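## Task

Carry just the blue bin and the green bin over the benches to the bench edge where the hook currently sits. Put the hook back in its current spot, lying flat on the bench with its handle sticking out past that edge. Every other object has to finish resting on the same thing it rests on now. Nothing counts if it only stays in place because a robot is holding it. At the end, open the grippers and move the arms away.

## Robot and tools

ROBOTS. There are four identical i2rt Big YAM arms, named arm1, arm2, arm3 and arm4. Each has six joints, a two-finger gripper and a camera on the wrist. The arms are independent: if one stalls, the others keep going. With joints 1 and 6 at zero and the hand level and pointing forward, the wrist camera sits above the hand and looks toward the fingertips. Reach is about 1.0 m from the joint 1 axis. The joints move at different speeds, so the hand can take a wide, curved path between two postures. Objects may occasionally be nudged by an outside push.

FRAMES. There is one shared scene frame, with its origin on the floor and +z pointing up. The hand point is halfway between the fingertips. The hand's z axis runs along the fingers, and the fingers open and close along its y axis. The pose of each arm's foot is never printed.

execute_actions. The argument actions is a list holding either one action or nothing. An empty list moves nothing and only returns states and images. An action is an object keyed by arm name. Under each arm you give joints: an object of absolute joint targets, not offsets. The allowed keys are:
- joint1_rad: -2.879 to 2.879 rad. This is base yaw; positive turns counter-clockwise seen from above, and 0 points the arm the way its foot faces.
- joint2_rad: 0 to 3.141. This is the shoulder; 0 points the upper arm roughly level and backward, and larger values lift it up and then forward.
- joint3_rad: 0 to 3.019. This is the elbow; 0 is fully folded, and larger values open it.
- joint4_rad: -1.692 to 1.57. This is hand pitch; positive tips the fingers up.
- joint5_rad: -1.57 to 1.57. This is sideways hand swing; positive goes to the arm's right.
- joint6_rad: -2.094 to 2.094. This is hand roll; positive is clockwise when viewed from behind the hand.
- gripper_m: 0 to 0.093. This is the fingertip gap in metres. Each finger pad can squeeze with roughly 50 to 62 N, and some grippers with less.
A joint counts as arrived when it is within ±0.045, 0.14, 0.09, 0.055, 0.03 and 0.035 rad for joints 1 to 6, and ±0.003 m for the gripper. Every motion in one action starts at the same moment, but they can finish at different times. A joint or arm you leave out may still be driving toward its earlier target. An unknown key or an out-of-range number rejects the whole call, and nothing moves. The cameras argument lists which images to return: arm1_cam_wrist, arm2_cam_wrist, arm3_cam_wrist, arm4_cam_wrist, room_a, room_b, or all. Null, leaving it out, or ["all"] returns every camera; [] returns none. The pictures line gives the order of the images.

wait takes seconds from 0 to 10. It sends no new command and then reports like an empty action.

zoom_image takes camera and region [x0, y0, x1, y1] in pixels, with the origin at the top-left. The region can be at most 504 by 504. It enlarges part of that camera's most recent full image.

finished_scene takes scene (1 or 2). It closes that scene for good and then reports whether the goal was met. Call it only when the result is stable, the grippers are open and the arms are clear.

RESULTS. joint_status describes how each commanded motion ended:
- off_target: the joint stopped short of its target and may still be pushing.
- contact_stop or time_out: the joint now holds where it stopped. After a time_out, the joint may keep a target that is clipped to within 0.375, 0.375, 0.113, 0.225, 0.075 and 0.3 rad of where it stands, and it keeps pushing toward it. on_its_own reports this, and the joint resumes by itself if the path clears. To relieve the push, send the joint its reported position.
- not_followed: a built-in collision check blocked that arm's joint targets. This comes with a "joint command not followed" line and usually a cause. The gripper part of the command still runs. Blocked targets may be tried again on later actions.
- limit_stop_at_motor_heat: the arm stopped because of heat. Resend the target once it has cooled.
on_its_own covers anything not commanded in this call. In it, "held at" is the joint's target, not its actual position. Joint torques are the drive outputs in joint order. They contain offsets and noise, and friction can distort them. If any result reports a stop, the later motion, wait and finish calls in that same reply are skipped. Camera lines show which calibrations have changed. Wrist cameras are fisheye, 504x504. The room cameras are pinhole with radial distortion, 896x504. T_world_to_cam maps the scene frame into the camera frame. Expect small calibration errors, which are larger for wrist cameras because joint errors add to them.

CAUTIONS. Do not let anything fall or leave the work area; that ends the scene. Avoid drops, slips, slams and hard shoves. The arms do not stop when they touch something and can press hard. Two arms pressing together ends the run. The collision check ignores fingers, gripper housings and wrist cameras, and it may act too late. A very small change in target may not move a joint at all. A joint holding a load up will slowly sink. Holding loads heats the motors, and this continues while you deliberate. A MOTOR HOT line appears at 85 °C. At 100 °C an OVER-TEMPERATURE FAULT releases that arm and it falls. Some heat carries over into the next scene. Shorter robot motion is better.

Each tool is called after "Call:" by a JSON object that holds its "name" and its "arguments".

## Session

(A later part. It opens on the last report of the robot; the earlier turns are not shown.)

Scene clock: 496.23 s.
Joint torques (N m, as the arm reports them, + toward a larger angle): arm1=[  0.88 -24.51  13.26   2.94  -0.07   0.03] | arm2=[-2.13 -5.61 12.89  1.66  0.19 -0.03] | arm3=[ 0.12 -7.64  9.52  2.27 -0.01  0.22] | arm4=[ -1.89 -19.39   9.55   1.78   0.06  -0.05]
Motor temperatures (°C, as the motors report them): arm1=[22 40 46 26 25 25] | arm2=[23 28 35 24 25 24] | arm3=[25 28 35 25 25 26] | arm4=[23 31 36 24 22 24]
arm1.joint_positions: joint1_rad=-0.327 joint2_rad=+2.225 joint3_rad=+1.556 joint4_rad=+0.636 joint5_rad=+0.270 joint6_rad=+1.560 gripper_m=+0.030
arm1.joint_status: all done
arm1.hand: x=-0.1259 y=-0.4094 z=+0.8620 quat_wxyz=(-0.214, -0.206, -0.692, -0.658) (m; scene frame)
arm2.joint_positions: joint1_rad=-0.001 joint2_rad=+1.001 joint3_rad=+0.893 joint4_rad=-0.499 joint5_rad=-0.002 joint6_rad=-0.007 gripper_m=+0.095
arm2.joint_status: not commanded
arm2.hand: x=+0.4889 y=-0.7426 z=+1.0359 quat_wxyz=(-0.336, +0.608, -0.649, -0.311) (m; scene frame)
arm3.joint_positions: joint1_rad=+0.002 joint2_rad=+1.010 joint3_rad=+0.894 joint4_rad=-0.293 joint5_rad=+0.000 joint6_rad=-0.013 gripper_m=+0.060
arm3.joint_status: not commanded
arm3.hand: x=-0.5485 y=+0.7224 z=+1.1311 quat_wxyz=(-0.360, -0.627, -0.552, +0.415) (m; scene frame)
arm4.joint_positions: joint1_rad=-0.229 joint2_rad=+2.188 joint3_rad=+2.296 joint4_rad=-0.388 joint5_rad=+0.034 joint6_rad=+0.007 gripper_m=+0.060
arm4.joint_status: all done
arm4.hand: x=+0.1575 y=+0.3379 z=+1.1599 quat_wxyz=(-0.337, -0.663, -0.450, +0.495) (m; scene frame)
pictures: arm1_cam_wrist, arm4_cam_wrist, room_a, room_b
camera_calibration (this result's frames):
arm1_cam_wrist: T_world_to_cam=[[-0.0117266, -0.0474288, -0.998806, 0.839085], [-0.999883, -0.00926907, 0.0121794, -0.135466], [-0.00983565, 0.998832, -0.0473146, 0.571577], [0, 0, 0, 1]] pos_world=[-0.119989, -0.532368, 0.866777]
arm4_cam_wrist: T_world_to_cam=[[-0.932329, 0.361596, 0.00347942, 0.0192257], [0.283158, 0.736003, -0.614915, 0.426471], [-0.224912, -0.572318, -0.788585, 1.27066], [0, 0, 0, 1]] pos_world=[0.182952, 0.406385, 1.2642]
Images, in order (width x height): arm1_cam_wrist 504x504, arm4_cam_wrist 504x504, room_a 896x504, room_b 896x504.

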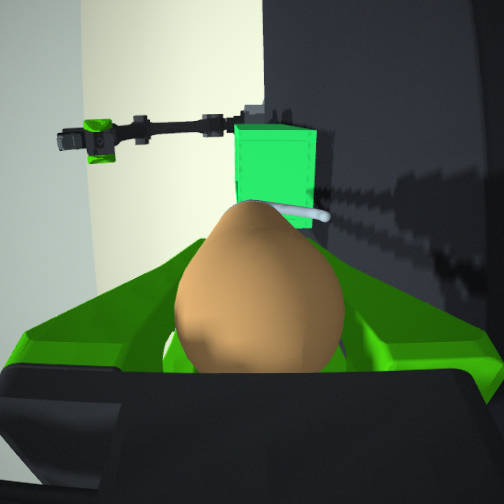

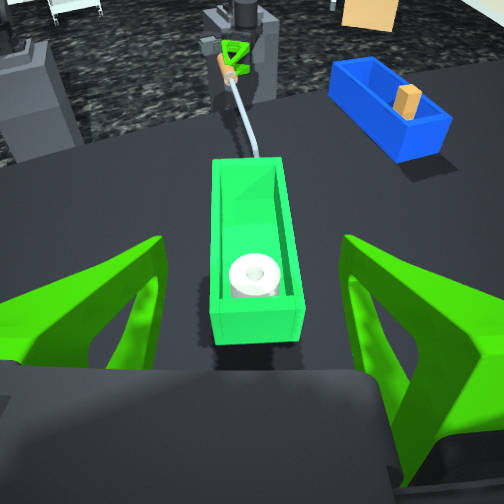

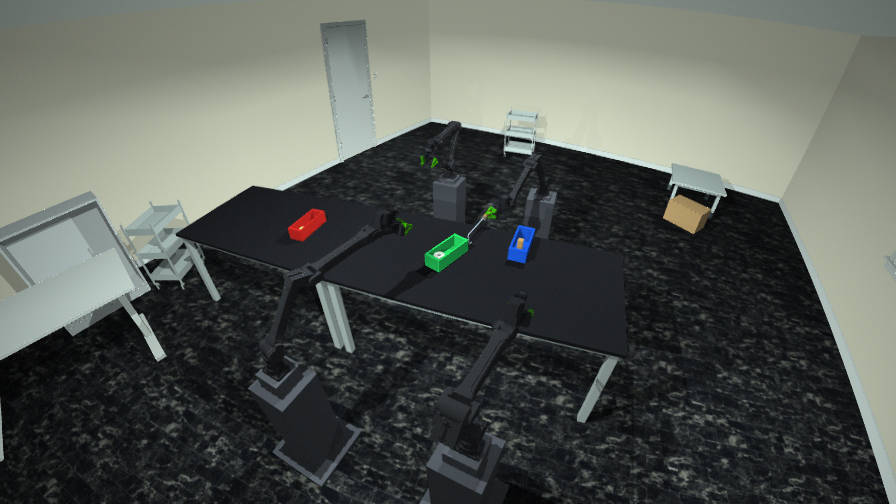

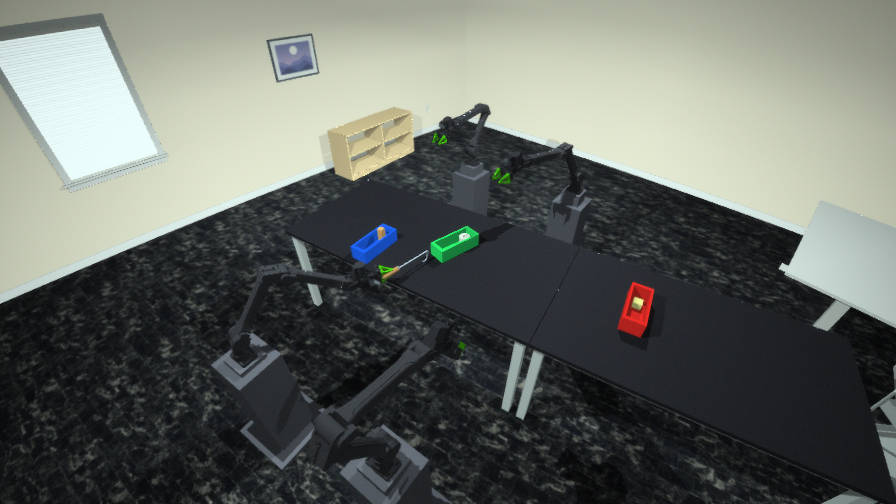

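Call:
{"name": "execute_actions", "arguments": {"actions": [{"arm1": {"joints": {"joint3_rad": 2.27}}}], "cameras": ["arm4_cam_wrist"]}}

Call:
{"name": "execute_actions", "arguments": {"actions": [{"arm1": {"joints": {"joint2_rad": 2.5, "joint4_rad": 0.33}}}], "cameras": ["arm1_cam_wrist", "arm4_cam_wrist", "room_b"]}}

Scene clock: 518.63 s.
Joint torques (N m, as the arm reports them, + toward a larger angle): arm1=[  0.66 -23.53  16.85   2.32  -0.31   0.12] | arm2=[-2.26 -5.34 12.83  1.52  0.19  0.  ] | arm3=[ 0.11 -7.67  9.52  2.27 -0.01  0.22] | arm4=[ -1.7  -19.09   9.19   1.88   0.04  -0.11]
Motor temperatures (°C, as the motors report them): arm1=[22 39 43 26 25 25] | arm2=[23 28 36 24 25 24] | arm3=[25 27 35 25 25 26] | arm4=[23 31 36 24 22 24]
arm1.joint_positions: joint1_rad=-0.327 joint2_rad=+2.200 joint3_rad=+2.204 joint4_rad=+0.640 joint5_rad=+0.270 joint6_rad=+1.552 gripper_m=+0.030
arm1.joint_status: all done
arm1.hand: x=-0.1159 y=-0.3788 z=+1.2590 quat_wxyz=(-0.214, -0.188, -0.423, -0.860) (m; scene frame)
arm2.joint_positions: joint1_rad=-0.001 joint2_rad=+1.001 joint3_rad=+0.893 joint4_rad=-0.499 joint5_rad=-0.002 joint6_rad=-0.007 gripper_m=+0.095
arm2.joint_status: not commanded
arm2.hand: x=+0.4889 y=-0.7426 z=+1.0359 quat_wxyz=(-0.336, +0.608, -0.649, -0.311) (m; scene frame)
arm3.joint_positions: joint1_rad=+0.002 joint2_rad=+1.010 joint3_rad=+0.894 joint4_rad=-0.293 joint5_rad=+0.000 joint6_rad=-0.013 gripper_m=+0.060
arm3.joint_status: not commanded
arm3.hand: x=-0.5485 y=+0.7224 z=+1.1311 quat_wxyz=(-0.360, -0.627, -0.552, +0.415) (m; scene frame)
arm4.joint_positions: joint1_rad=-0.229 joint2_rad=+2.188 joint3_rad=+2.296 joint4_rad=-0.388 joint5_rad=+0.034 joint6_rad=+0.007 gripper_m=+0.060
arm4.joint_status: not commanded
arm4.hand: x=+0.1575 y=+0.3379 z=+1.1599 quat_wxyz=(-0.337, -0.663, -0.450, +0.495) (m; scene frame)
pictures: arm4_cam_wrist
camera_calibration (this result's frames):
arm4_cam_wrist: T_world_to_cam=[[-0.932329, 0.361596, 0.00347942, 0.0192257], [0.283158, 0.736003, -0.614915, 0.426471], [-0.224912, -0.572318, -0.788585, 1.27066], [0, 0, 0, 1]] pos_world=[0.182952, 0.406385, 1.2642]
Images, in order (width x height): arm4_cam_wrist 504x504.

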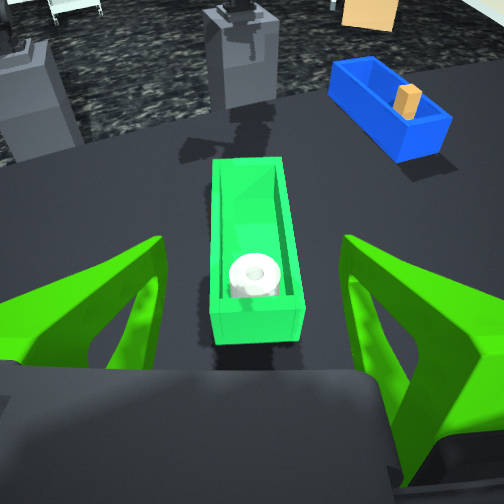

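Scene clock: 519.97 s.
Joint torques (N m, as the arm reports them, + toward a larger angle): arm1=[  1.16 -29.43  15.05   2.09  -0.13  -0.12] | arm2=[-2.54 -5.52 12.89  1.47  0.16 -0.01] | arm3=[ 0.07 -7.68  9.5   2.28 -0.01  0.22] | arm4=[ -1.42 -19.91   9.35   1.8    0.09  -0.05]
Motor temperatures (°C, as the motors report them): arm1=[22 39 43 26 25 25] | arm2=[23 28 36 24 25 24] | arm3=[25 27 35 25 25 26] | arm4=[23 31 36 24 22 24]
arm1.joint_positions: joint1_rad=-0.328 joint2_rad=+2.560 joint3_rad=+2.225 joint4_rad=+0.321 joint5_rad=+0.272 joint6_rad=+1.576 gripper_m=+0.030
arm1.joint_status: all done
arm1.hand: x=-0.0824 y=-0.2864 z=+0.8682 quat_wxyz=(-0.209, -0.212, -0.683, -0.667) (m; scene frame)
arm2.joint_positions: joint1_rad=-0.001 joint2_rad=+1.001 joint3_rad=+0.893 joint4_rad=-0.499 joint5_rad=-0.002 joint6_rad=-0.007 gripper_m=+0.095
arm2.joint_status: not commanded
arm2.hand: x=+0.4889 y=-0.7426 z=+1.0359 quat_wxyz=(-0.336, +0.608, -0.649, -0.311) (m; scene frame)
arm3.joint_positions: joint1_rad=+0.002 joint2_rad=+1.010 joint3_rad=+0.894 joint4_rad=-0.293 joint5_rad=+0.000 joint6_rad=-0.013 gripper_m=+0.060
arm3.joint_status: not commanded
arm3.hand: x=-0.5485 y=+0.7224 z=+1.1311 quat_wxyz=(-0.360, -0.627, -0.552, +0.415) (m; scene frame)
arm4.joint_positions: joint1_rad=-0.229 joint2_rad=+2.188 joint3_rad=+2.296 joint4_rad=-0.388 joint5_rad=+0.034 joint6_rad=+0.007 gripper_m=+0.060
arm4.joint_status: not commanded
arm4.hand: x=+0.1575 y=+0.3379 z=+1.1599 quat_wxyz=(-0.337, -0.663, -0.450, +0.495) (m; scene frame)
pictures: arm1_cam_wrist, arm4_cam_wrist, room_b
camera_calibration (this result's frames):
arm1_cam_wrist: T_world_to_cam=[[-0.0189541, -0.0210229, -0.999599, 0.859311], [-0.999791, -0.00727629, 0.0191108, -0.0963878], [-0.00767514, 0.999753, -0.0208806, 0.426917], [0, 0, 0, 1]] pos_world=[-0.0768035, -0.409447, 0.869723]
arm4_cam_wrist: T_world_to_cam=[[-0.932329, 0.361596, 0.00347942, 0.0192257], [0.283158, 0.736003, -0.614915, 0.426471], [-0.224912, -0.572318, -0.788585, 1.27066], [0, 0, 0, 1]] pos_world=[0.182952, 0.406385, 1.2642]
Images, in order (width x height): arm1_cam_wrist 504x504, arm4_cam_wrist 504x504, room_b 896x504.

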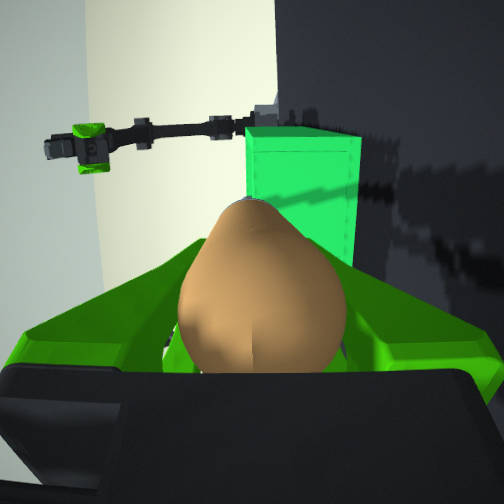

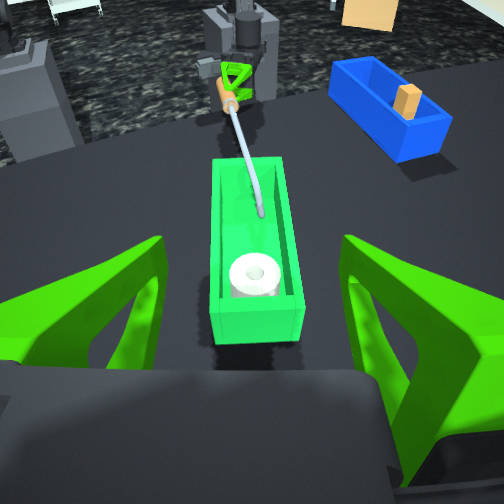

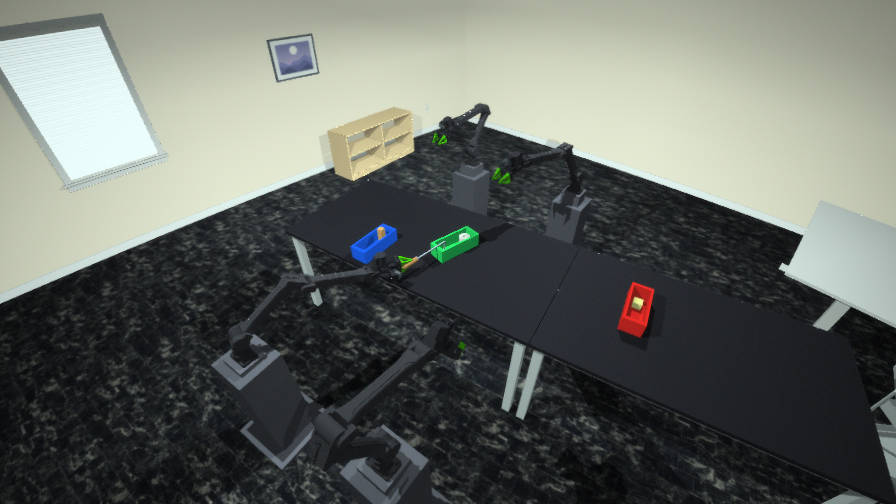

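Call:
{"name": "execute_actions", "arguments": {"actions": [{"arm1": {"joints": {"joint2_rad": 2.315, "joint3_rad": 1.875, "joint4_rad": 0.54}}}], "cameras": ["arm4_cam_wrist"]}}

Call:
{"name": "execute_actions", "arguments": {"actions": [{"arm1": {"joints": {"joint2_rad": 2.165, "joint3_rad": 1.575, "joint4_rad": 0.69}}}], "cameras": ["arm1_cam_wrist", "arm4_cam_wrist", "room_b"]}}

Scene clock: 527.53 s.
Joint torques (N m, as the arm reports them, + toward a larger angle): arm1=[  0.68 -26.74  12.17   3.2   -0.06   0.01] | arm2=[-2.36 -5.41 12.87  1.48  0.14 -0.01] | arm3=[ 0.1  -7.59  9.5   2.27 -0.01  0.22] | arm4=[ -1.28 -19.5    9.21   1.73   0.     0.01]
Motor temperatures (°C, as the motors report them): arm1=[22 40 43 26 25 25] | arm2=[23 28 36 24 25 24] | arm3=[25 27 35 25 25 26] | arm4=[23 31 36 24 22 24]
arm1.joint_positions: joint1_rad=-0.328 joint2_rad=+2.369 joint3_rad=+1.853 joint4_rad=+0.501 joint5_rad=+0.270 joint6_rad=+1.563 gripper_m=+0.030
arm1.joint_status: all done
arm1.hand: x=-0.1034 y=-0.3464 z=+0.8704 quat_wxyz=(-0.213, -0.207, -0.685, -0.665) (m; scene frame)
arm2.joint_positions: joint1_rad=-0.001 joint2_rad=+1.001 joint3_rad=+0.893 joint4_rad=-0.499 joint5_rad=-0.002 joint6_rad=-0.007 gripper_m=+0.095
arm2.joint_status: not commanded
arm2.hand: x=+0.4889 y=-0.7426 z=+1.0359 quat_wxyz=(-0.336, +0.608, -0.649, -0.311) (m; scene frame)
arm3.joint_positions: joint1_rad=+0.002 joint2_rad=+1.010 joint3_rad=+0.894 joint4_rad=-0.293 joint5_rad=+0.000 joint6_rad=-0.013 gripper_m=+0.060
arm3.joint_status: not commanded
arm3.hand: x=-0.5485 y=+0.7224 z=+1.1311 quat_wxyz=(-0.360, -0.627, -0.552, +0.415) (m; scene frame)
arm4.joint_positions: joint1_rad=-0.229 joint2_rad=+2.188 joint3_rad=+2.296 joint4_rad=-0.388 joint5_rad=+0.034 joint6_rad=+0.007 gripper_m=+0.060
arm4.joint_status: not commanded
arm4.hand: x=+0.1575 y=+0.3379 z=+1.1599 quat_wxyz=(-0.337, -0.663, -0.450, +0.495) (m; scene frame)
pictures: arm4_cam_wrist
camera_calibration (this result's frames):
arm4_cam_wrist: T_world_to_cam=[[-0.932329, 0.361596, 0.00347942, 0.0192257], [0.283158, 0.736003, -0.614915, 0.426471], [-0.224912, -0.572318, -0.788585, 1.27066], [0, 0, 0, 1]] pos_world=[0.182952, 0.406385, 1.2642]
Images, in order (width x height): arm4_cam_wrist 504x504.

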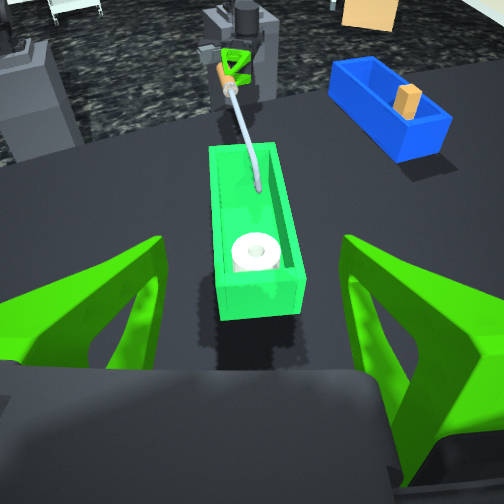

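Scene clock: 528.50 s.
Joint torques (N m, as the arm reports them, + toward a larger angle): arm1=[  0.96 -24.97  10.52   3.23  -0.03   0.02] | arm2=[-1.92 -5.22 12.78  1.51  0.18  0.02] | arm3=[ 0.22 -7.71  9.51  2.27 -0.01  0.22] | arm4=[ -1.3  -20.03   9.35   1.97   0.05  -0.07]
Motor temperatures (°C, as the motors report them): arm1=[22 40 43 26 25 25] | arm2=[23 28 36 24 25 24] | arm3=[25 27 35 25 25 26] | arm4=[23 31 36 24 22 24]
arm1.joint_positions: joint1_rad=-0.328 joint2_rad=+2.226 joint3_rad=+1.563 joint4_rad=+0.649 joint5_rad=+0.269 joint6_rad=+1.561 gripper_m=+0.030
arm1.joint_status: all done
arm1.hand: x=-0.1249 y=-0.4079 z=+0.8674 quat_wxyz=(-0.213, -0.206, -0.685, -0.665) (m; scene frame)
arm2.joint_positions: joint1_rad=-0.001 joint2_rad=+1.001 joint3_rad=+0.893 joint4_rad=-0.499 joint5_rad=-0.002 joint6_rad=-0.007 gripper_m=+0.095
arm2.joint_status: not commanded
arm2.hand: x=+0.4889 y=-0.7426 z=+1.0359 quat_wxyz=(-0.336, +0.608, -0.649, -0.311) (m; scene frame)
arm3.joint_positions: joint1_rad=+0.002 joint2_rad=+1.010 joint3_rad=+0.894 joint4_rad=-0.293 joint5_rad=+0.000 joint6_rad=-0.013 gripper_m=+0.060
arm3.joint_status: not commanded
arm3.hand: x=-0.5485 y=+0.7224 z=+1.1311 quat_wxyz=(-0.360, -0.627, -0.552, +0.415) (m; scene frame)
arm4.joint_positions: joint1_rad=-0.229 joint2_rad=+2.188 joint3_rad=+2.296 joint4_rad=-0.388 joint5_rad=+0.034 joint6_rad=+0.007 gripper_m=+0.060
arm4.joint_status: not commanded
arm4.hand: x=+0.1575 y=+0.3379 z=+1.1599 quat_wxyz=(-0.337, -0.663, -0.450, +0.495) (m; scene frame)
pictures: arm1_cam_wrist, arm4_cam_wrist, room_b
camera_calibration (this result's frames):
arm1_cam_wrist: T_world_to_cam=[[-0.00670486, -0.0294826, -0.999543, 0.853171], [-0.999927, -0.00981073, 0.00699682, -0.130254], [-0.0100125, 0.999517, -0.0294146, 0.55507], [0, 0, 0, 1]] pos_world=[-0.118967, -0.530926, 0.87002]
arm4_cam_wrist: T_world_to_cam=[[-0.932329, 0.361596, 0.00347942, 0.0192257], [0.283158, 0.736003, -0.614915, 0.426471], [-0.224912, -0.572318, -0.788585, 1.27066], [0, 0, 0, 1]] pos_world=[0.182952, 0.406385, 1.2642]
Images, in order (width x height): arm1_cam_wrist 504x504, arm4_cam_wrist 504x504, room_b 896x504.

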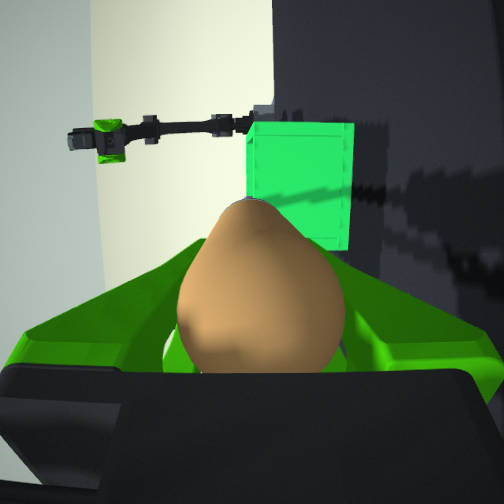

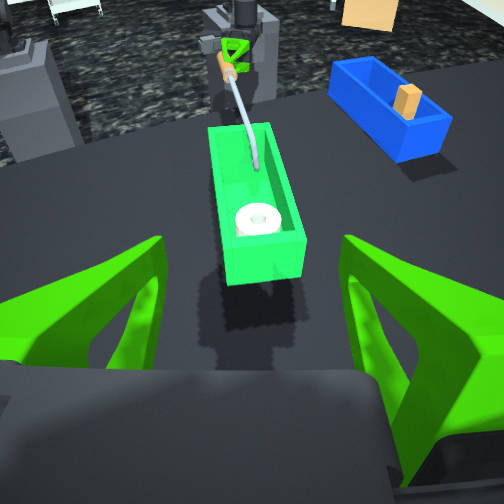

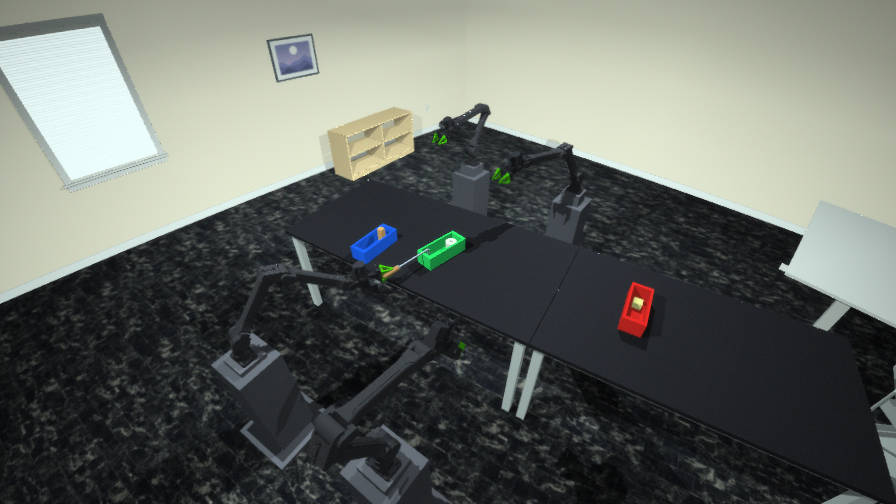

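Call:
{"name": "execute_actions", "arguments": {"actions": [{"arm1": {"joints": {"joint2_rad": 2.03, "joint3_rad": 1.31, "joint4_rad": 0.82}}}], "cameras": ["arm4_cam_wrist"]}}

Call:
{"name": "execute_actions", "arguments": {"actions": [{"arm1": {"joints": {"joint2_rad": 1.91, "joint3_rad": 1.075, "joint4_rad": 0.935}}}], "cameras": ["arm1_cam_wrist", "arm4_cam_wrist", "room_b", "room_a"]}}

Scene clock: 532.40 s.
Joint torques (N m, as the arm reports them, + toward a larger angle): arm1=[  0.86 -21.92  10.08   3.43  -0.02   0.03] | arm2=[-1.97 -5.65 12.83  1.57  0.18 -0.02] | arm3=[ 0.1  -7.73  9.51  2.28 -0.01  0.23] | arm4=[ -0.85 -19.86   9.3    1.75   0.1   -0.06]
Motor temperatures (°C, as the motors report them): arm1=[22 40 42 26 25 25] | arm2=[23 28 36 24 25 24] | arm3=[25 27 35 25 25 26] | arm4=[23 31 36 24 22 24]
arm1.joint_positions: joint1_rad=-0.328 joint2_rad=+2.086 joint3_rad=+1.294 joint4_rad=+0.774 joint5_rad=+0.269 joint6_rad=+1.560 gripper_m=+0.030
arm1.joint_status: all done
arm1.hand: x=-0.1484 y=-0.4756 z=+0.8677 quat_wxyz=(-0.213, -0.206, -0.687, -0.664) (m; scene frame)
arm2.joint_positions: joint1_rad=-0.001 joint2_rad=+1.001 joint3_rad=+0.893 joint4_rad=-0.499 joint5_rad=-0.002 joint6_rad=-0.007 gripper_m=+0.095
arm2.joint_status: not commanded
arm2.hand: x=+0.4889 y=-0.7426 z=+1.0359 quat_wxyz=(-0.336, +0.608, -0.649, -0.311) (m; scene frame)
arm3.joint_positions: joint1_rad=+0.002 joint2_rad=+1.010 joint3_rad=+0.894 joint4_rad=-0.293 joint5_rad=+0.000 joint6_rad=-0.013 gripper_m=+0.060
arm3.joint_status: not commanded
arm3.hand: x=-0.5485 y=+0.7224 z=+1.1311 quat_wxyz=(-0.360, -0.627, -0.552, +0.415) (m; scene frame)
arm4.joint_positions: joint1_rad=-0.229 joint2_rad=+2.188 joint3_rad=+2.296 joint4_rad=-0.388 joint5_rad=+0.034 joint6_rad=+0.007 gripper_m=+0.060
arm4.joint_status: not commanded
arm4.hand: x=+0.1575 y=+0.3379 z=+1.1599 quat_wxyz=(-0.337, -0.663, -0.450, +0.495) (m; scene frame)
pictures: arm4_cam_wrist
camera_calibration (this result's frames):
arm4_cam_wrist: T_world_to_cam=[[-0.932329, 0.361596, 0.00347942, 0.0192257], [0.283158, 0.736003, -0.614915, 0.426471], [-0.224912, -0.572318, -0.788585, 1.27066], [0, 0, 0, 1]] pos_world=[0.182952, 0.406385, 1.2642]
Images, in order (width x height): arm4_cam_wrist 504x504.

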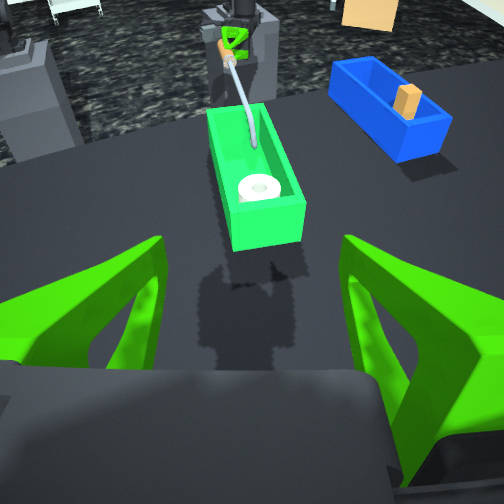

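Scene clock: 533.33 s.
Joint torques (N m, as the arm reports them, + toward a larger angle): arm1=[  0.63 -19.14   9.54   3.58  -0.02   0.05] | arm2=[-1.84 -5.67 12.88  1.52  0.17  0.  ] | arm3=[ 0.13 -7.63  9.54  2.27 -0.02  0.23] | arm4=[ -1.08 -20.35   9.46   1.7    0.09  -0.08]
Motor temperatures (°C, as the motors report them): arm1=[22 40 42 26 25 25] | arm2=[23 28 36 24 25 24] | arm3=[25 27 35 25 25 26] | arm4=[23 31 36 24 22 24]
arm1.joint_positions: joint1_rad=-0.328 joint2_rad=+1.962 joint3_rad=+1.056 joint4_rad=+0.884 joint5_rad=+0.269 joint6_rad=+1.559 gripper_m=+0.030
arm1.joint_status: all done
arm1.hand: x=-0.1717 y=-0.5429 z=+0.8674 quat_wxyz=(-0.214, -0.205, -0.688, -0.662) (m; scene frame)
arm2.joint_positions: joint1_rad=-0.001 joint2_rad=+1.001 joint3_rad=+0.893 joint4_rad=-0.499 joint5_rad=-0.002 joint6_rad=-0.007 gripper_m=+0.095
arm2.joint_status: not commanded
arm2.hand: x=+0.4889 y=-0.7426 z=+1.0359 quat_wxyz=(-0.336, +0.608, -0.649, -0.311) (m; scene frame)
arm3.joint_positions: joint1_rad=+0.002 joint2_rad=+1.010 joint3_rad=+0.894 joint4_rad=-0.293 joint5_rad=+0.000 joint6_rad=-0.013 gripper_m=+0.060
arm3.joint_status: not commanded
arm3.hand: x=-0.5485 y=+0.7224 z=+1.1311 quat_wxyz=(-0.360, -0.627, -0.552, +0.415) (m; scene frame)
arm4.joint_positions: joint1_rad=-0.229 joint2_rad=+2.188 joint3_rad=+2.296 joint4_rad=-0.388 joint5_rad=+0.034 joint6_rad=+0.007 gripper_m=+0.060
arm4.joint_status: not commanded
arm4.hand: x=+0.1575 y=+0.3379 z=+1.1599 quat_wxyz=(-0.337, -0.663, -0.450, +0.495) (m; scene frame)
pictures: arm1_cam_wrist, arm4_cam_wrist, room_a, room_b
camera_calibration (this result's frames):
arm1_cam_wrist: T_world_to_cam=[[-0.00750089, -0.0374076, -0.999272, 0.844201], [-0.999917, -0.0101751, 0.00788664, -0.179339], [-0.0104627, 0.999248, -0.0373282, 0.696167], [0, 0, 0, 1]] pos_world=[-0.165708, -0.665889, 0.870987]
arm4_cam_wrist: T_world_to_cam=[[-0.932329, 0.361596, 0.00347942, 0.0192257], [0.283158, 0.736003, -0.614915, 0.426471], [-0.224912, -0.572318, -0.788585, 1.27066], [0, 0, 0, 1]] pos_world=[0.182952, 0.406385, 1.2642]
Images, in order (width x height): arm1_cam_wrist 504x504, arm4_cam_wrist 504x504, room_a 896x504, room_b 896x504.

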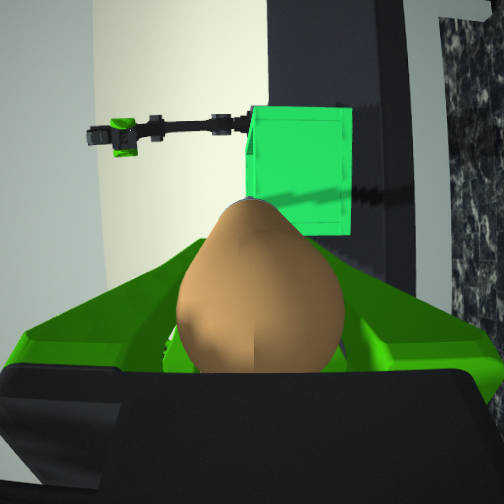

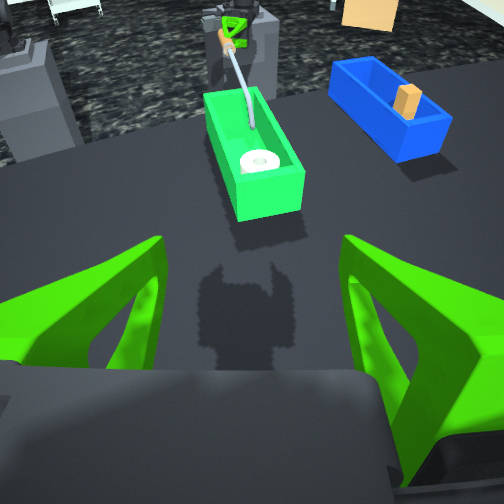

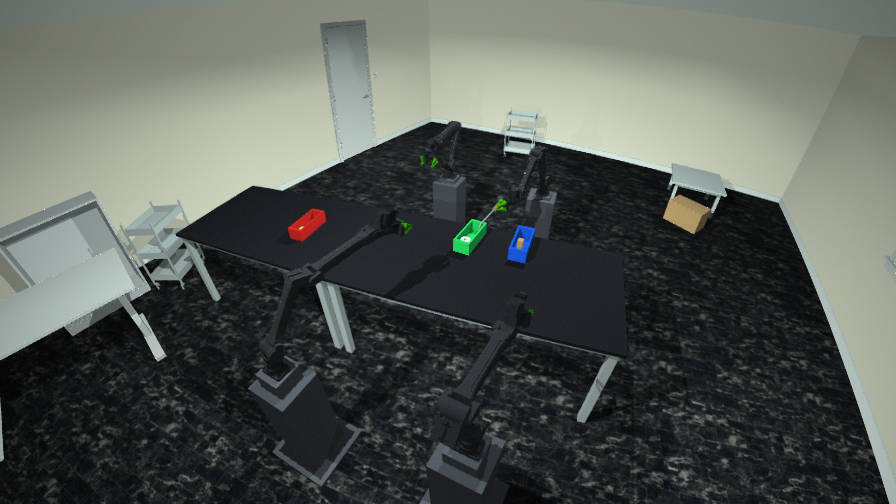

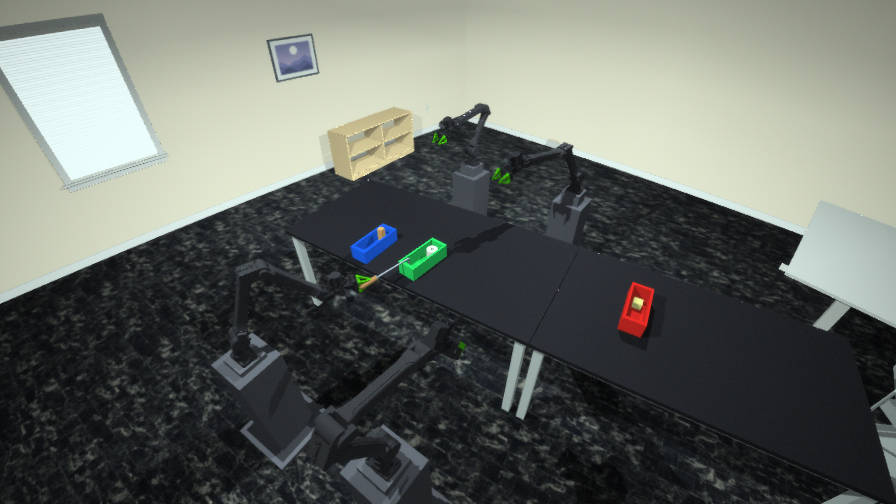

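Call:
{"name": "execute_actions", "arguments": {"actions": [{"arm1": {"joints": {"joint2_rad": 1.83, "joint3_rad": 0.92, "joint4_rad": 1.01}}}], "cameras": ["arm1_cam_wrist", "arm4_cam_wrist", "room_b"]}}

Scene clock: 539.63 s.
Joint torques (N m, as the arm reports them, + toward a larger angle): arm1=[  0.92 -17.51   8.76   3.59  -0.02   0.04] | arm2=[-2.24 -5.73 12.88  1.6   0.17  0.01] | arm3=[ 0.15 -7.66  9.53  2.28 -0.01  0.22] | arm4=[ -1.8  -19.56   9.38   1.8    0.03   0.01]
Motor temperatures (°C, as the motors report them): arm1=[22 39 41 26 25 25] | arm2=[23 28 36 24 25 24] | arm3=[25 27 35 25 25 26] | arm4=[23 31 36 24 22 24]
arm1.joint_positions: joint1_rad=-0.328 joint2_rad=+1.883 joint3_rad=+0.902 joint4_rad=+0.959 joint5_rad=+0.269 joint6_rad=+1.559 gripper_m=+0.030
arm1.joint_status: all done
arm1.hand: x=-0.1878 y=-0.5894 z=+0.8665 quat_wxyz=(-0.214, -0.205, -0.688, -0.663) (m; scene frame)
arm2.joint_positions: joint1_rad=-0.001 joint2_rad=+1.001 joint3_rad=+0.893 joint4_rad=-0.499 joint5_rad=-0.002 joint6_rad=-0.007 gripper_m=+0.095
arm2.joint_status: not commanded
arm2.hand: x=+0.4889 y=-0.7426 z=+1.0359 quat_wxyz=(-0.336, +0.608, -0.649, -0.311) (m; scene frame)
arm3.joint_positions: joint1_rad=+0.002 joint2_rad=+1.010 joint3_rad=+0.894 joint4_rad=-0.293 joint5_rad=+0.000 joint6_rad=-0.013 gripper_m=+0.060
arm3.joint_status: not commanded
arm3.hand: x=-0.5485 y=+0.7224 z=+1.1311 quat_wxyz=(-0.360, -0.627, -0.552, +0.415) (m; scene frame)
arm4.joint_positions: joint1_rad=-0.229 joint2_rad=+2.188 joint3_rad=+2.296 joint4_rad=-0.388 joint5_rad=+0.034 joint6_rad=+0.007 gripper_m=+0.060
arm4.joint_status: not commanded
arm4.hand: x=+0.1575 y=+0.3379 z=+1.1599 quat_wxyz=(-0.337, -0.663, -0.450, +0.495) (m; scene frame)
pictures: arm1_cam_wrist, arm4_cam_wrist, room_b
camera_calibration (this result's frames):
arm1_cam_wrist: T_world_to_cam=[[-0.00706178, -0.0372634, -0.999281, 0.841635], [-0.99992, -0.0101885, 0.00744623, -0.195529], [-0.0104586, 0.999254, -0.0371884, 0.742322], [0, 0, 0, 1]] pos_world=[-0.181807, -0.712398, 0.870092]
arm4_cam_wrist: T_world_to_cam=[[-0.932329, 0.361596, 0.00347942, 0.0192257], [0.283158, 0.736003, -0.614915, 0.426471], [-0.224912, -0.572318, -0.788585, 1.27066], [0, 0, 0, 1]] pos_world=[0.182952, 0.406385, 1.2642]
Images, in order (width x height): arm1_cam_wrist 504x504, arm4_cam_wrist 504x504, room_b 896x504.

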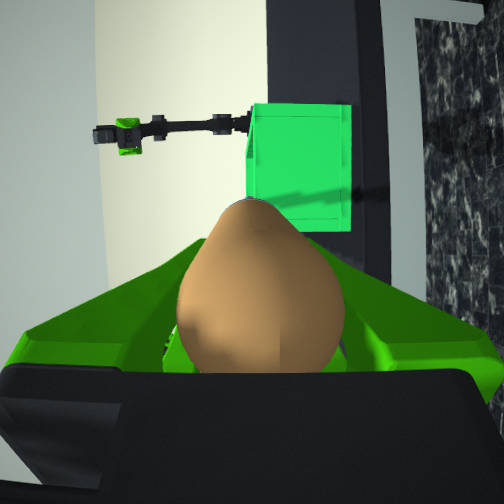

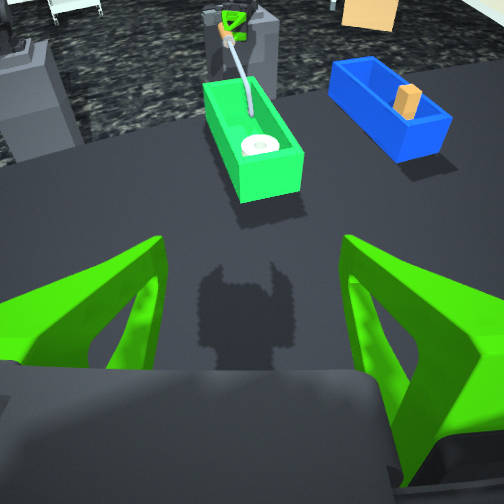

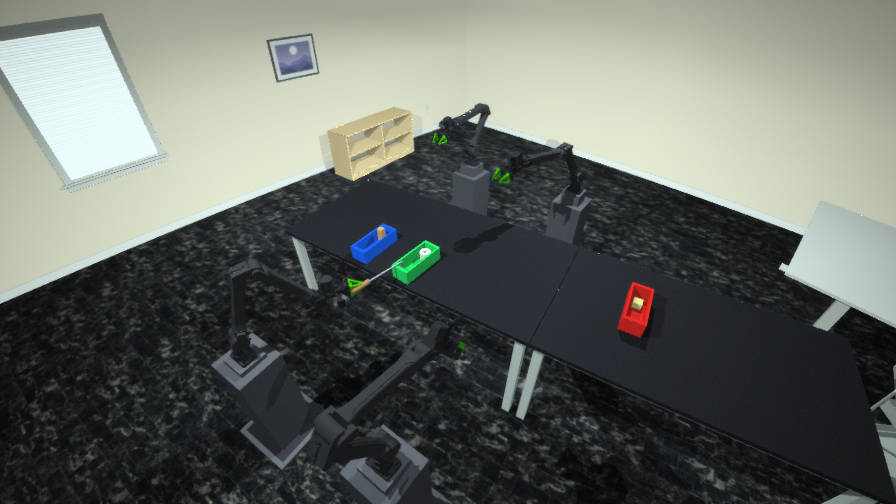

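Call:
{"name": "execute_actions", "arguments": {"actions": [{"arm1": {"joints": {"joint3_rad": 1.2, "joint4_rad": 1.25}}, "arm4": {"joints": {"joint2_rad": 1.6, "joint3_rad": 1.6}}}], "cameras": ["room_b"]}}

Call:
{"name": "execute_actions", "arguments": {"actions": [{"arm1": {"joints": {"joint1_rad": 0.456, "joint5_rad": 0.184, "joint6_rad": 0.0}}, "arm4": {"joints": {"joint1_rad": 0.0, "joint2_rad": 1.0, "joint3_rad": 0.9}}}], "cameras": ["arm1_cam_wrist", "room_a", "room_b"]}}

Scene clock: 558.43 s.
Joint torques (N m, as the arm reports them, + toward a larger angle): arm1=[  0.81 -17.02  13.11   2.72  -0.18   0.12] | arm2=[-1.65 -5.36 12.87  1.57  0.18 -0.02] | arm3=[ 0.19 -7.7   9.51  2.27 -0.01  0.22] | arm4=[ -1.38 -12.83   9.54   2.06   0.1    0.  ]
Motor temperatures (°C, as the motors report them): arm1=[22 37 39 26 25 25] | arm2=[23 28 36 24 25 24] | arm3=[25 27 35 25 25 26] | arm4=[23 31 36 24 22 24]
arm1.joint_positions: joint1_rad=-0.328 joint2_rad=+1.860 joint3_rad=+1.153 joint4_rad=+1.215 joint5_rad=+0.269 joint6_rad=+1.553 gripper_m=+0.030
arm1.joint_status: all done
arm1.hand: x=-0.1742 y=-0.5496 z=+1.0608 quat_wxyz=(-0.217, -0.193, -0.483, -0.826) (m; scene frame)
arm2.joint_positions: joint1_rad=-0.001 joint2_rad=+1.001 joint3_rad=+0.893 joint4_rad=-0.499 joint5_rad=-0.002 joint6_rad=-0.007 gripper_m=+0.095
arm2.joint_status: not commanded
arm2.hand: x=+0.4889 y=-0.7426 z=+1.0359 quat_wxyz=(-0.336, +0.608, -0.649, -0.311) (m; scene frame)
arm3.joint_positions: joint1_rad=+0.002 joint2_rad=+1.010 joint3_rad=+0.894 joint4_rad=-0.293 joint5_rad=+0.000 joint6_rad=-0.013 gripper_m=+0.060
arm3.joint_status: not commanded
arm3.hand: x=-0.5485 y=+0.7224 z=+1.1311 quat_wxyz=(-0.360, -0.627, -0.552, +0.415) (m; scene frame)
arm4.joint_positions: joint1_rad=-0.229 joint2_rad=+1.599 joint3_rad=+1.593 joint4_rad=-0.395 joint5_rad=+0.034 joint6_rad=+0.007 gripper_m=+0.060
arm4.joint_status: all done
arm4.hand: x=+0.2255 y=+0.5295 z=+1.1970 quat_wxyz=(-0.309, -0.690, -0.470, +0.455) (m; scene frame)
pictures: room_b
Images, in order (width x height): room_b 896x504.

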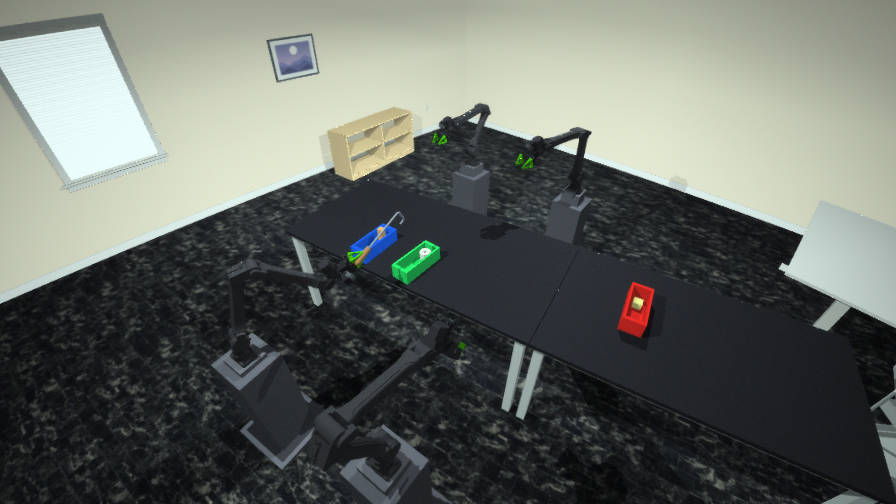

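Scene clock: 560.53 s.
Joint torques (N m, as the arm reports them, + toward a larger angle): arm1=[  1.81 -16.79  12.87   2.75  -0.24  -0.07] | arm2=[-2.79 -5.33 12.86  1.54  0.19  0.  ] | arm3=[ 0.16 -7.69  9.52  2.28 -0.01  0.22] | arm4=[-1.63 -5.02  9.63  2.    0.22 -0.07]
Motor temperatures (°C, as the motors report them): arm1=[22 37 39 26 25 25] | arm2=[23 28 36 24 25 24] | arm3=[25 27 35 25 25 26] | arm4=[23 31 36 24 22 24]
arm1.joint_positions: joint1_rad=+0.449 joint2_rad=+1.860 joint3_rad=+1.153 joint4_rad=+1.215 joint5_rad=+0.186 joint6_rad=+0.008 gripper_m=+0.030
arm1.joint_status: all done
arm1.hand: x=-0.7158 y=-0.5472 z=+1.0635 quat_wxyz=(-0.493, +0.385, -0.343, -0.701) (m; scene frame)
arm2.joint_positions: joint1_rad=-0.001 joint2_rad=+1.001 joint3_rad=+0.893 joint4_rad=-0.499 joint5_rad=-0.002 joint6_rad=-0.007 gripper_m=+0.095
arm2.joint_status: not commanded
arm2.hand: x=+0.4889 y=-0.7426 z=+1.0359 quat_wxyz=(-0.336, +0.608, -0.649, -0.311) (m; scene frame)
arm3.joint_positions: joint1_rad=+0.002 joint2_rad=+1.010 joint3_rad=+0.894 joint4_rad=-0.293 joint5_rad=+0.000 joint6_rad=-0.013 gripper_m=+0.060
arm3.joint_status: not commanded
arm3.hand: x=-0.5485 y=+0.7224 z=+1.1311 quat_wxyz=(-0.360, -0.627, -0.552, +0.415) (m; scene frame)
arm4.joint_positions: joint1_rad=+0.003 joint2_rad=+0.997 joint3_rad=+0.892 joint4_rad=-0.395 joint5_rad=+0.028 joint6_rad=+0.006 gripper_m=+0.060
arm4.joint_status: all done
arm4.hand: x=+0.4126 y=+0.7300 z=+1.1180 quat_wxyz=(-0.333, -0.649, -0.566, +0.384) (m; scene frame)
pictures: arm1_cam_wrist, room_a, room_b
camera_calibration (this result's frames):
arm1_cam_wrist: T_world_to_cam=[[0.954242, 0.278096, -0.109926, 0.951195], [-0.0706487, -0.147536, -0.98653, 0.92254], [-0.290569, 0.949155, -0.121138, 0.563321], [0, 0, 0, 1]] pos_world=[-0.678811, -0.663095, 1.08291]
Images, in order (width x height): arm1_cam_wrist 504x504, room_a 896x504, room_b 896x504.

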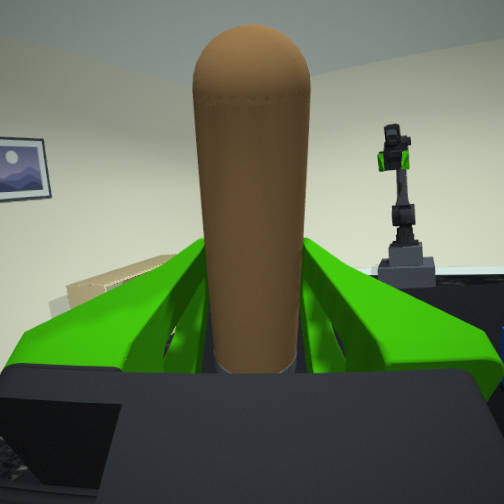

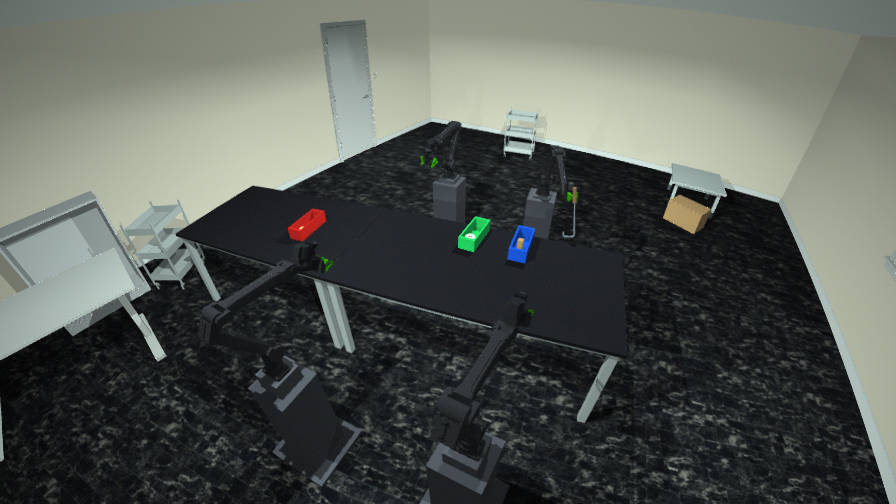

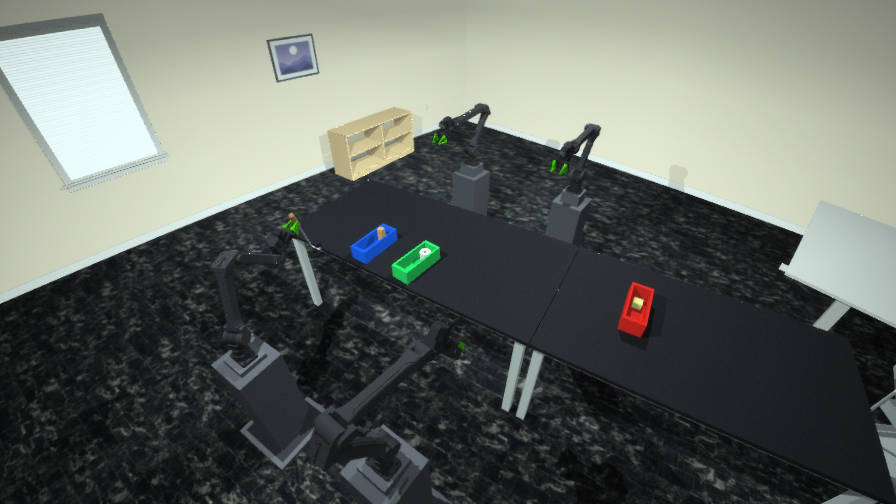

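Call:
{"name": "zoom_image", "arguments": {"camera": "room_a", "region": [500, 140, 640, 280]}}

Call:
{"name": "zoom_image", "arguments": {"camera": "room_b", "region": [240, 180, 400, 320]}}

Region (500, 140, 640, 280) of room_a's 896x504 image, scaled by 3.600, with more detail than that image has.

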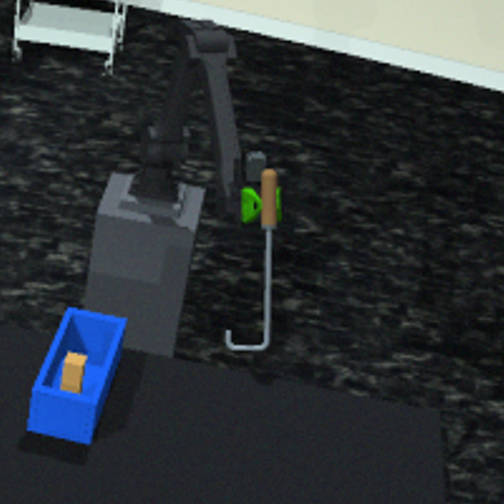

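Region (240, 180, 400, 320) of room_b's 896x504 image, scaled by 3.150, with more detail than that image has; it fills the top 441 rows of this view, and the rest is white.

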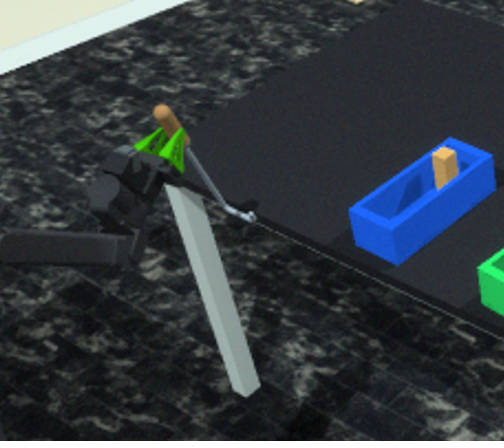

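Call:
{"name": "execute_actions", "arguments": {"actions": [{"arm1": {"joints": {"joint3_rad": 1.64}}}], "cameras": ["arm1_cam_wrist", "room_a", "room_b"]}}

Scene clock: 594.30 s.
Joint torques (N m, as the arm reports them, + toward a larger angle): arm1=[  1.79 -18.44  15.92   1.92  -0.28  -0.02] | arm2=[-2.28 -5.55 12.8   1.6   0.15  0.01] | arm3=[ 0.1  -7.65  9.49  2.27 -0.01  0.22] | arm4=[-1.4  -4.76  9.49  1.93  0.26 -0.05]
Motor temperatures (°C, as the motors report them): arm1=[22 37 42 26 25 25] | arm2=[23 28 36 24 25 24] | arm3=[25 27 36 25 25 26] | arm4=[23 28 37 24 22 24]
arm1.joint_positions: joint1_rad=+0.449 joint2_rad=+1.861 joint3_rad=+1.576 joint4_rad=+1.222 joint5_rad=+0.186 joint6_rad=+0.004 gripper_m=+0.030
arm1.joint_status: all done
arm1.hand: x=-0.7189 y=-0.5374 z=+1.2816 quat_wxyz=(-0.527, +0.217, -0.246, -0.784) (m; scene frame)
arm2.joint_positions: joint1_rad=-0.001 joint2_rad=+1.001 joint3_rad=+0.893 joint4_rad=-0.499 joint5_rad=-0.002 joint6_rad=-0.007 gripper_m=+0.095
arm2.joint_status: not commanded
arm2.hand: x=+0.4889 y=-0.7426 z=+1.0359 quat_wxyz=(-0.336, +0.608, -0.649, -0.311) (m; scene frame)
arm3.joint_positions: joint1_rad=+0.002 joint2_rad=+1.010 joint3_rad=+0.894 joint4_rad=-0.293 joint5_rad=+0.000 joint6_rad=-0.013 gripper_m=+0.060
arm3.joint_status: not commanded
arm3.hand: x=-0.5485 y=+0.7224 z=+1.1311 quat_wxyz=(-0.360, -0.627, -0.552, +0.415) (m; scene frame)
arm4.joint_positions: joint1_rad=+0.003 joint2_rad=+0.997 joint3_rad=+0.892 joint4_rad=-0.395 joint5_rad=+0.028 joint6_rad=+0.006 gripper_m=+0.060
arm4.joint_status: not commanded
arm4.hand: x=+0.4126 y=+0.7300 z=+1.1180 quat_wxyz=(-0.333, -0.649, -0.566, +0.384) (m; scene frame)
pictures: arm1_cam_wrist, room_a, room_b
camera_calibration (this result's frames):
arm1_cam_wrist: T_world_to_cam=[[0.93073, 0.32685, -0.164045, 1.05404], [-0.247738, 0.233539, -0.940258, 1.15717], [-0.269013, 0.915767, 0.298334, 0.03951], [0, 0, 0, 1]] pos_world=[-0.683719, -0.650937, 1.24916]
Images, in order (width x height): arm1_cam_wrist 504x504, room_a 896x504, room_b 896x504.

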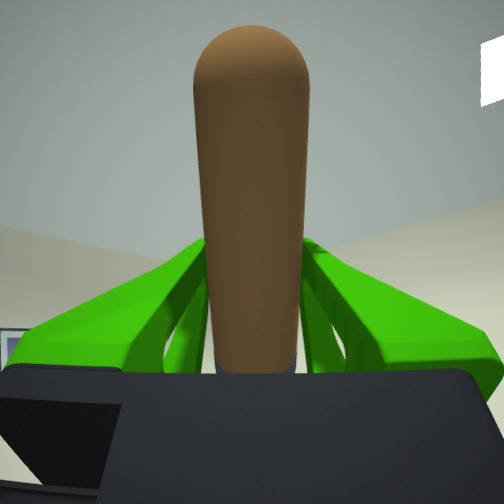

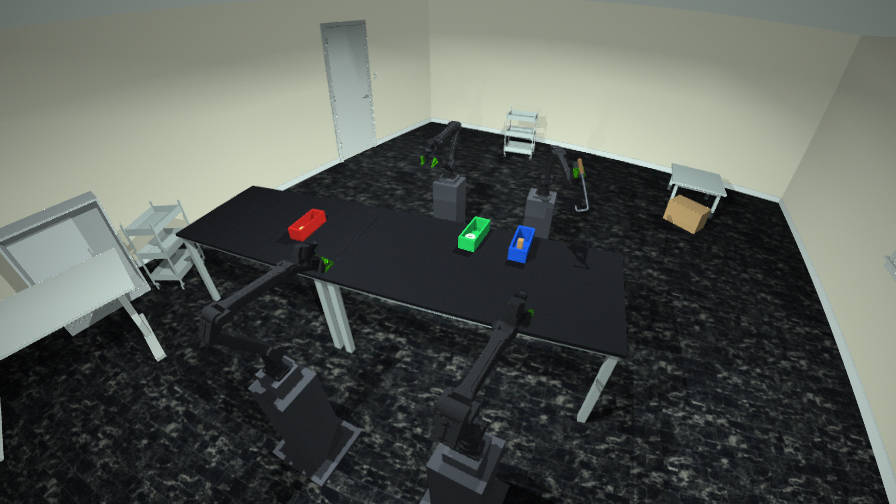

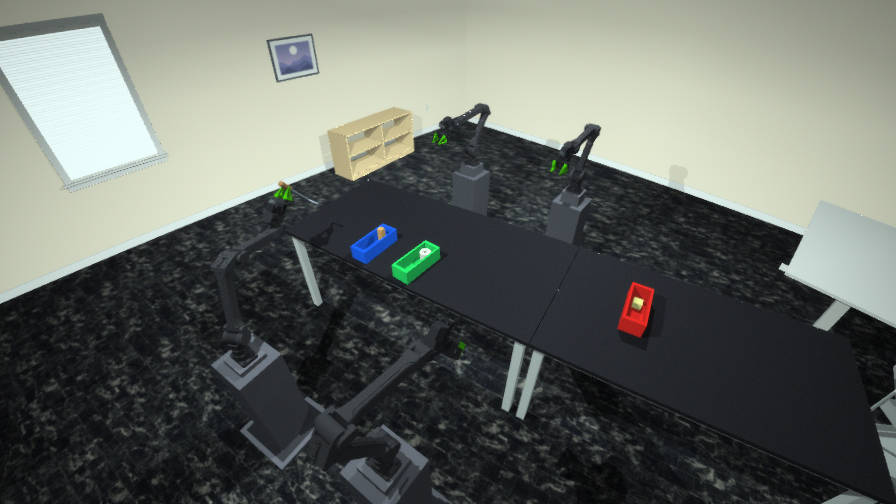

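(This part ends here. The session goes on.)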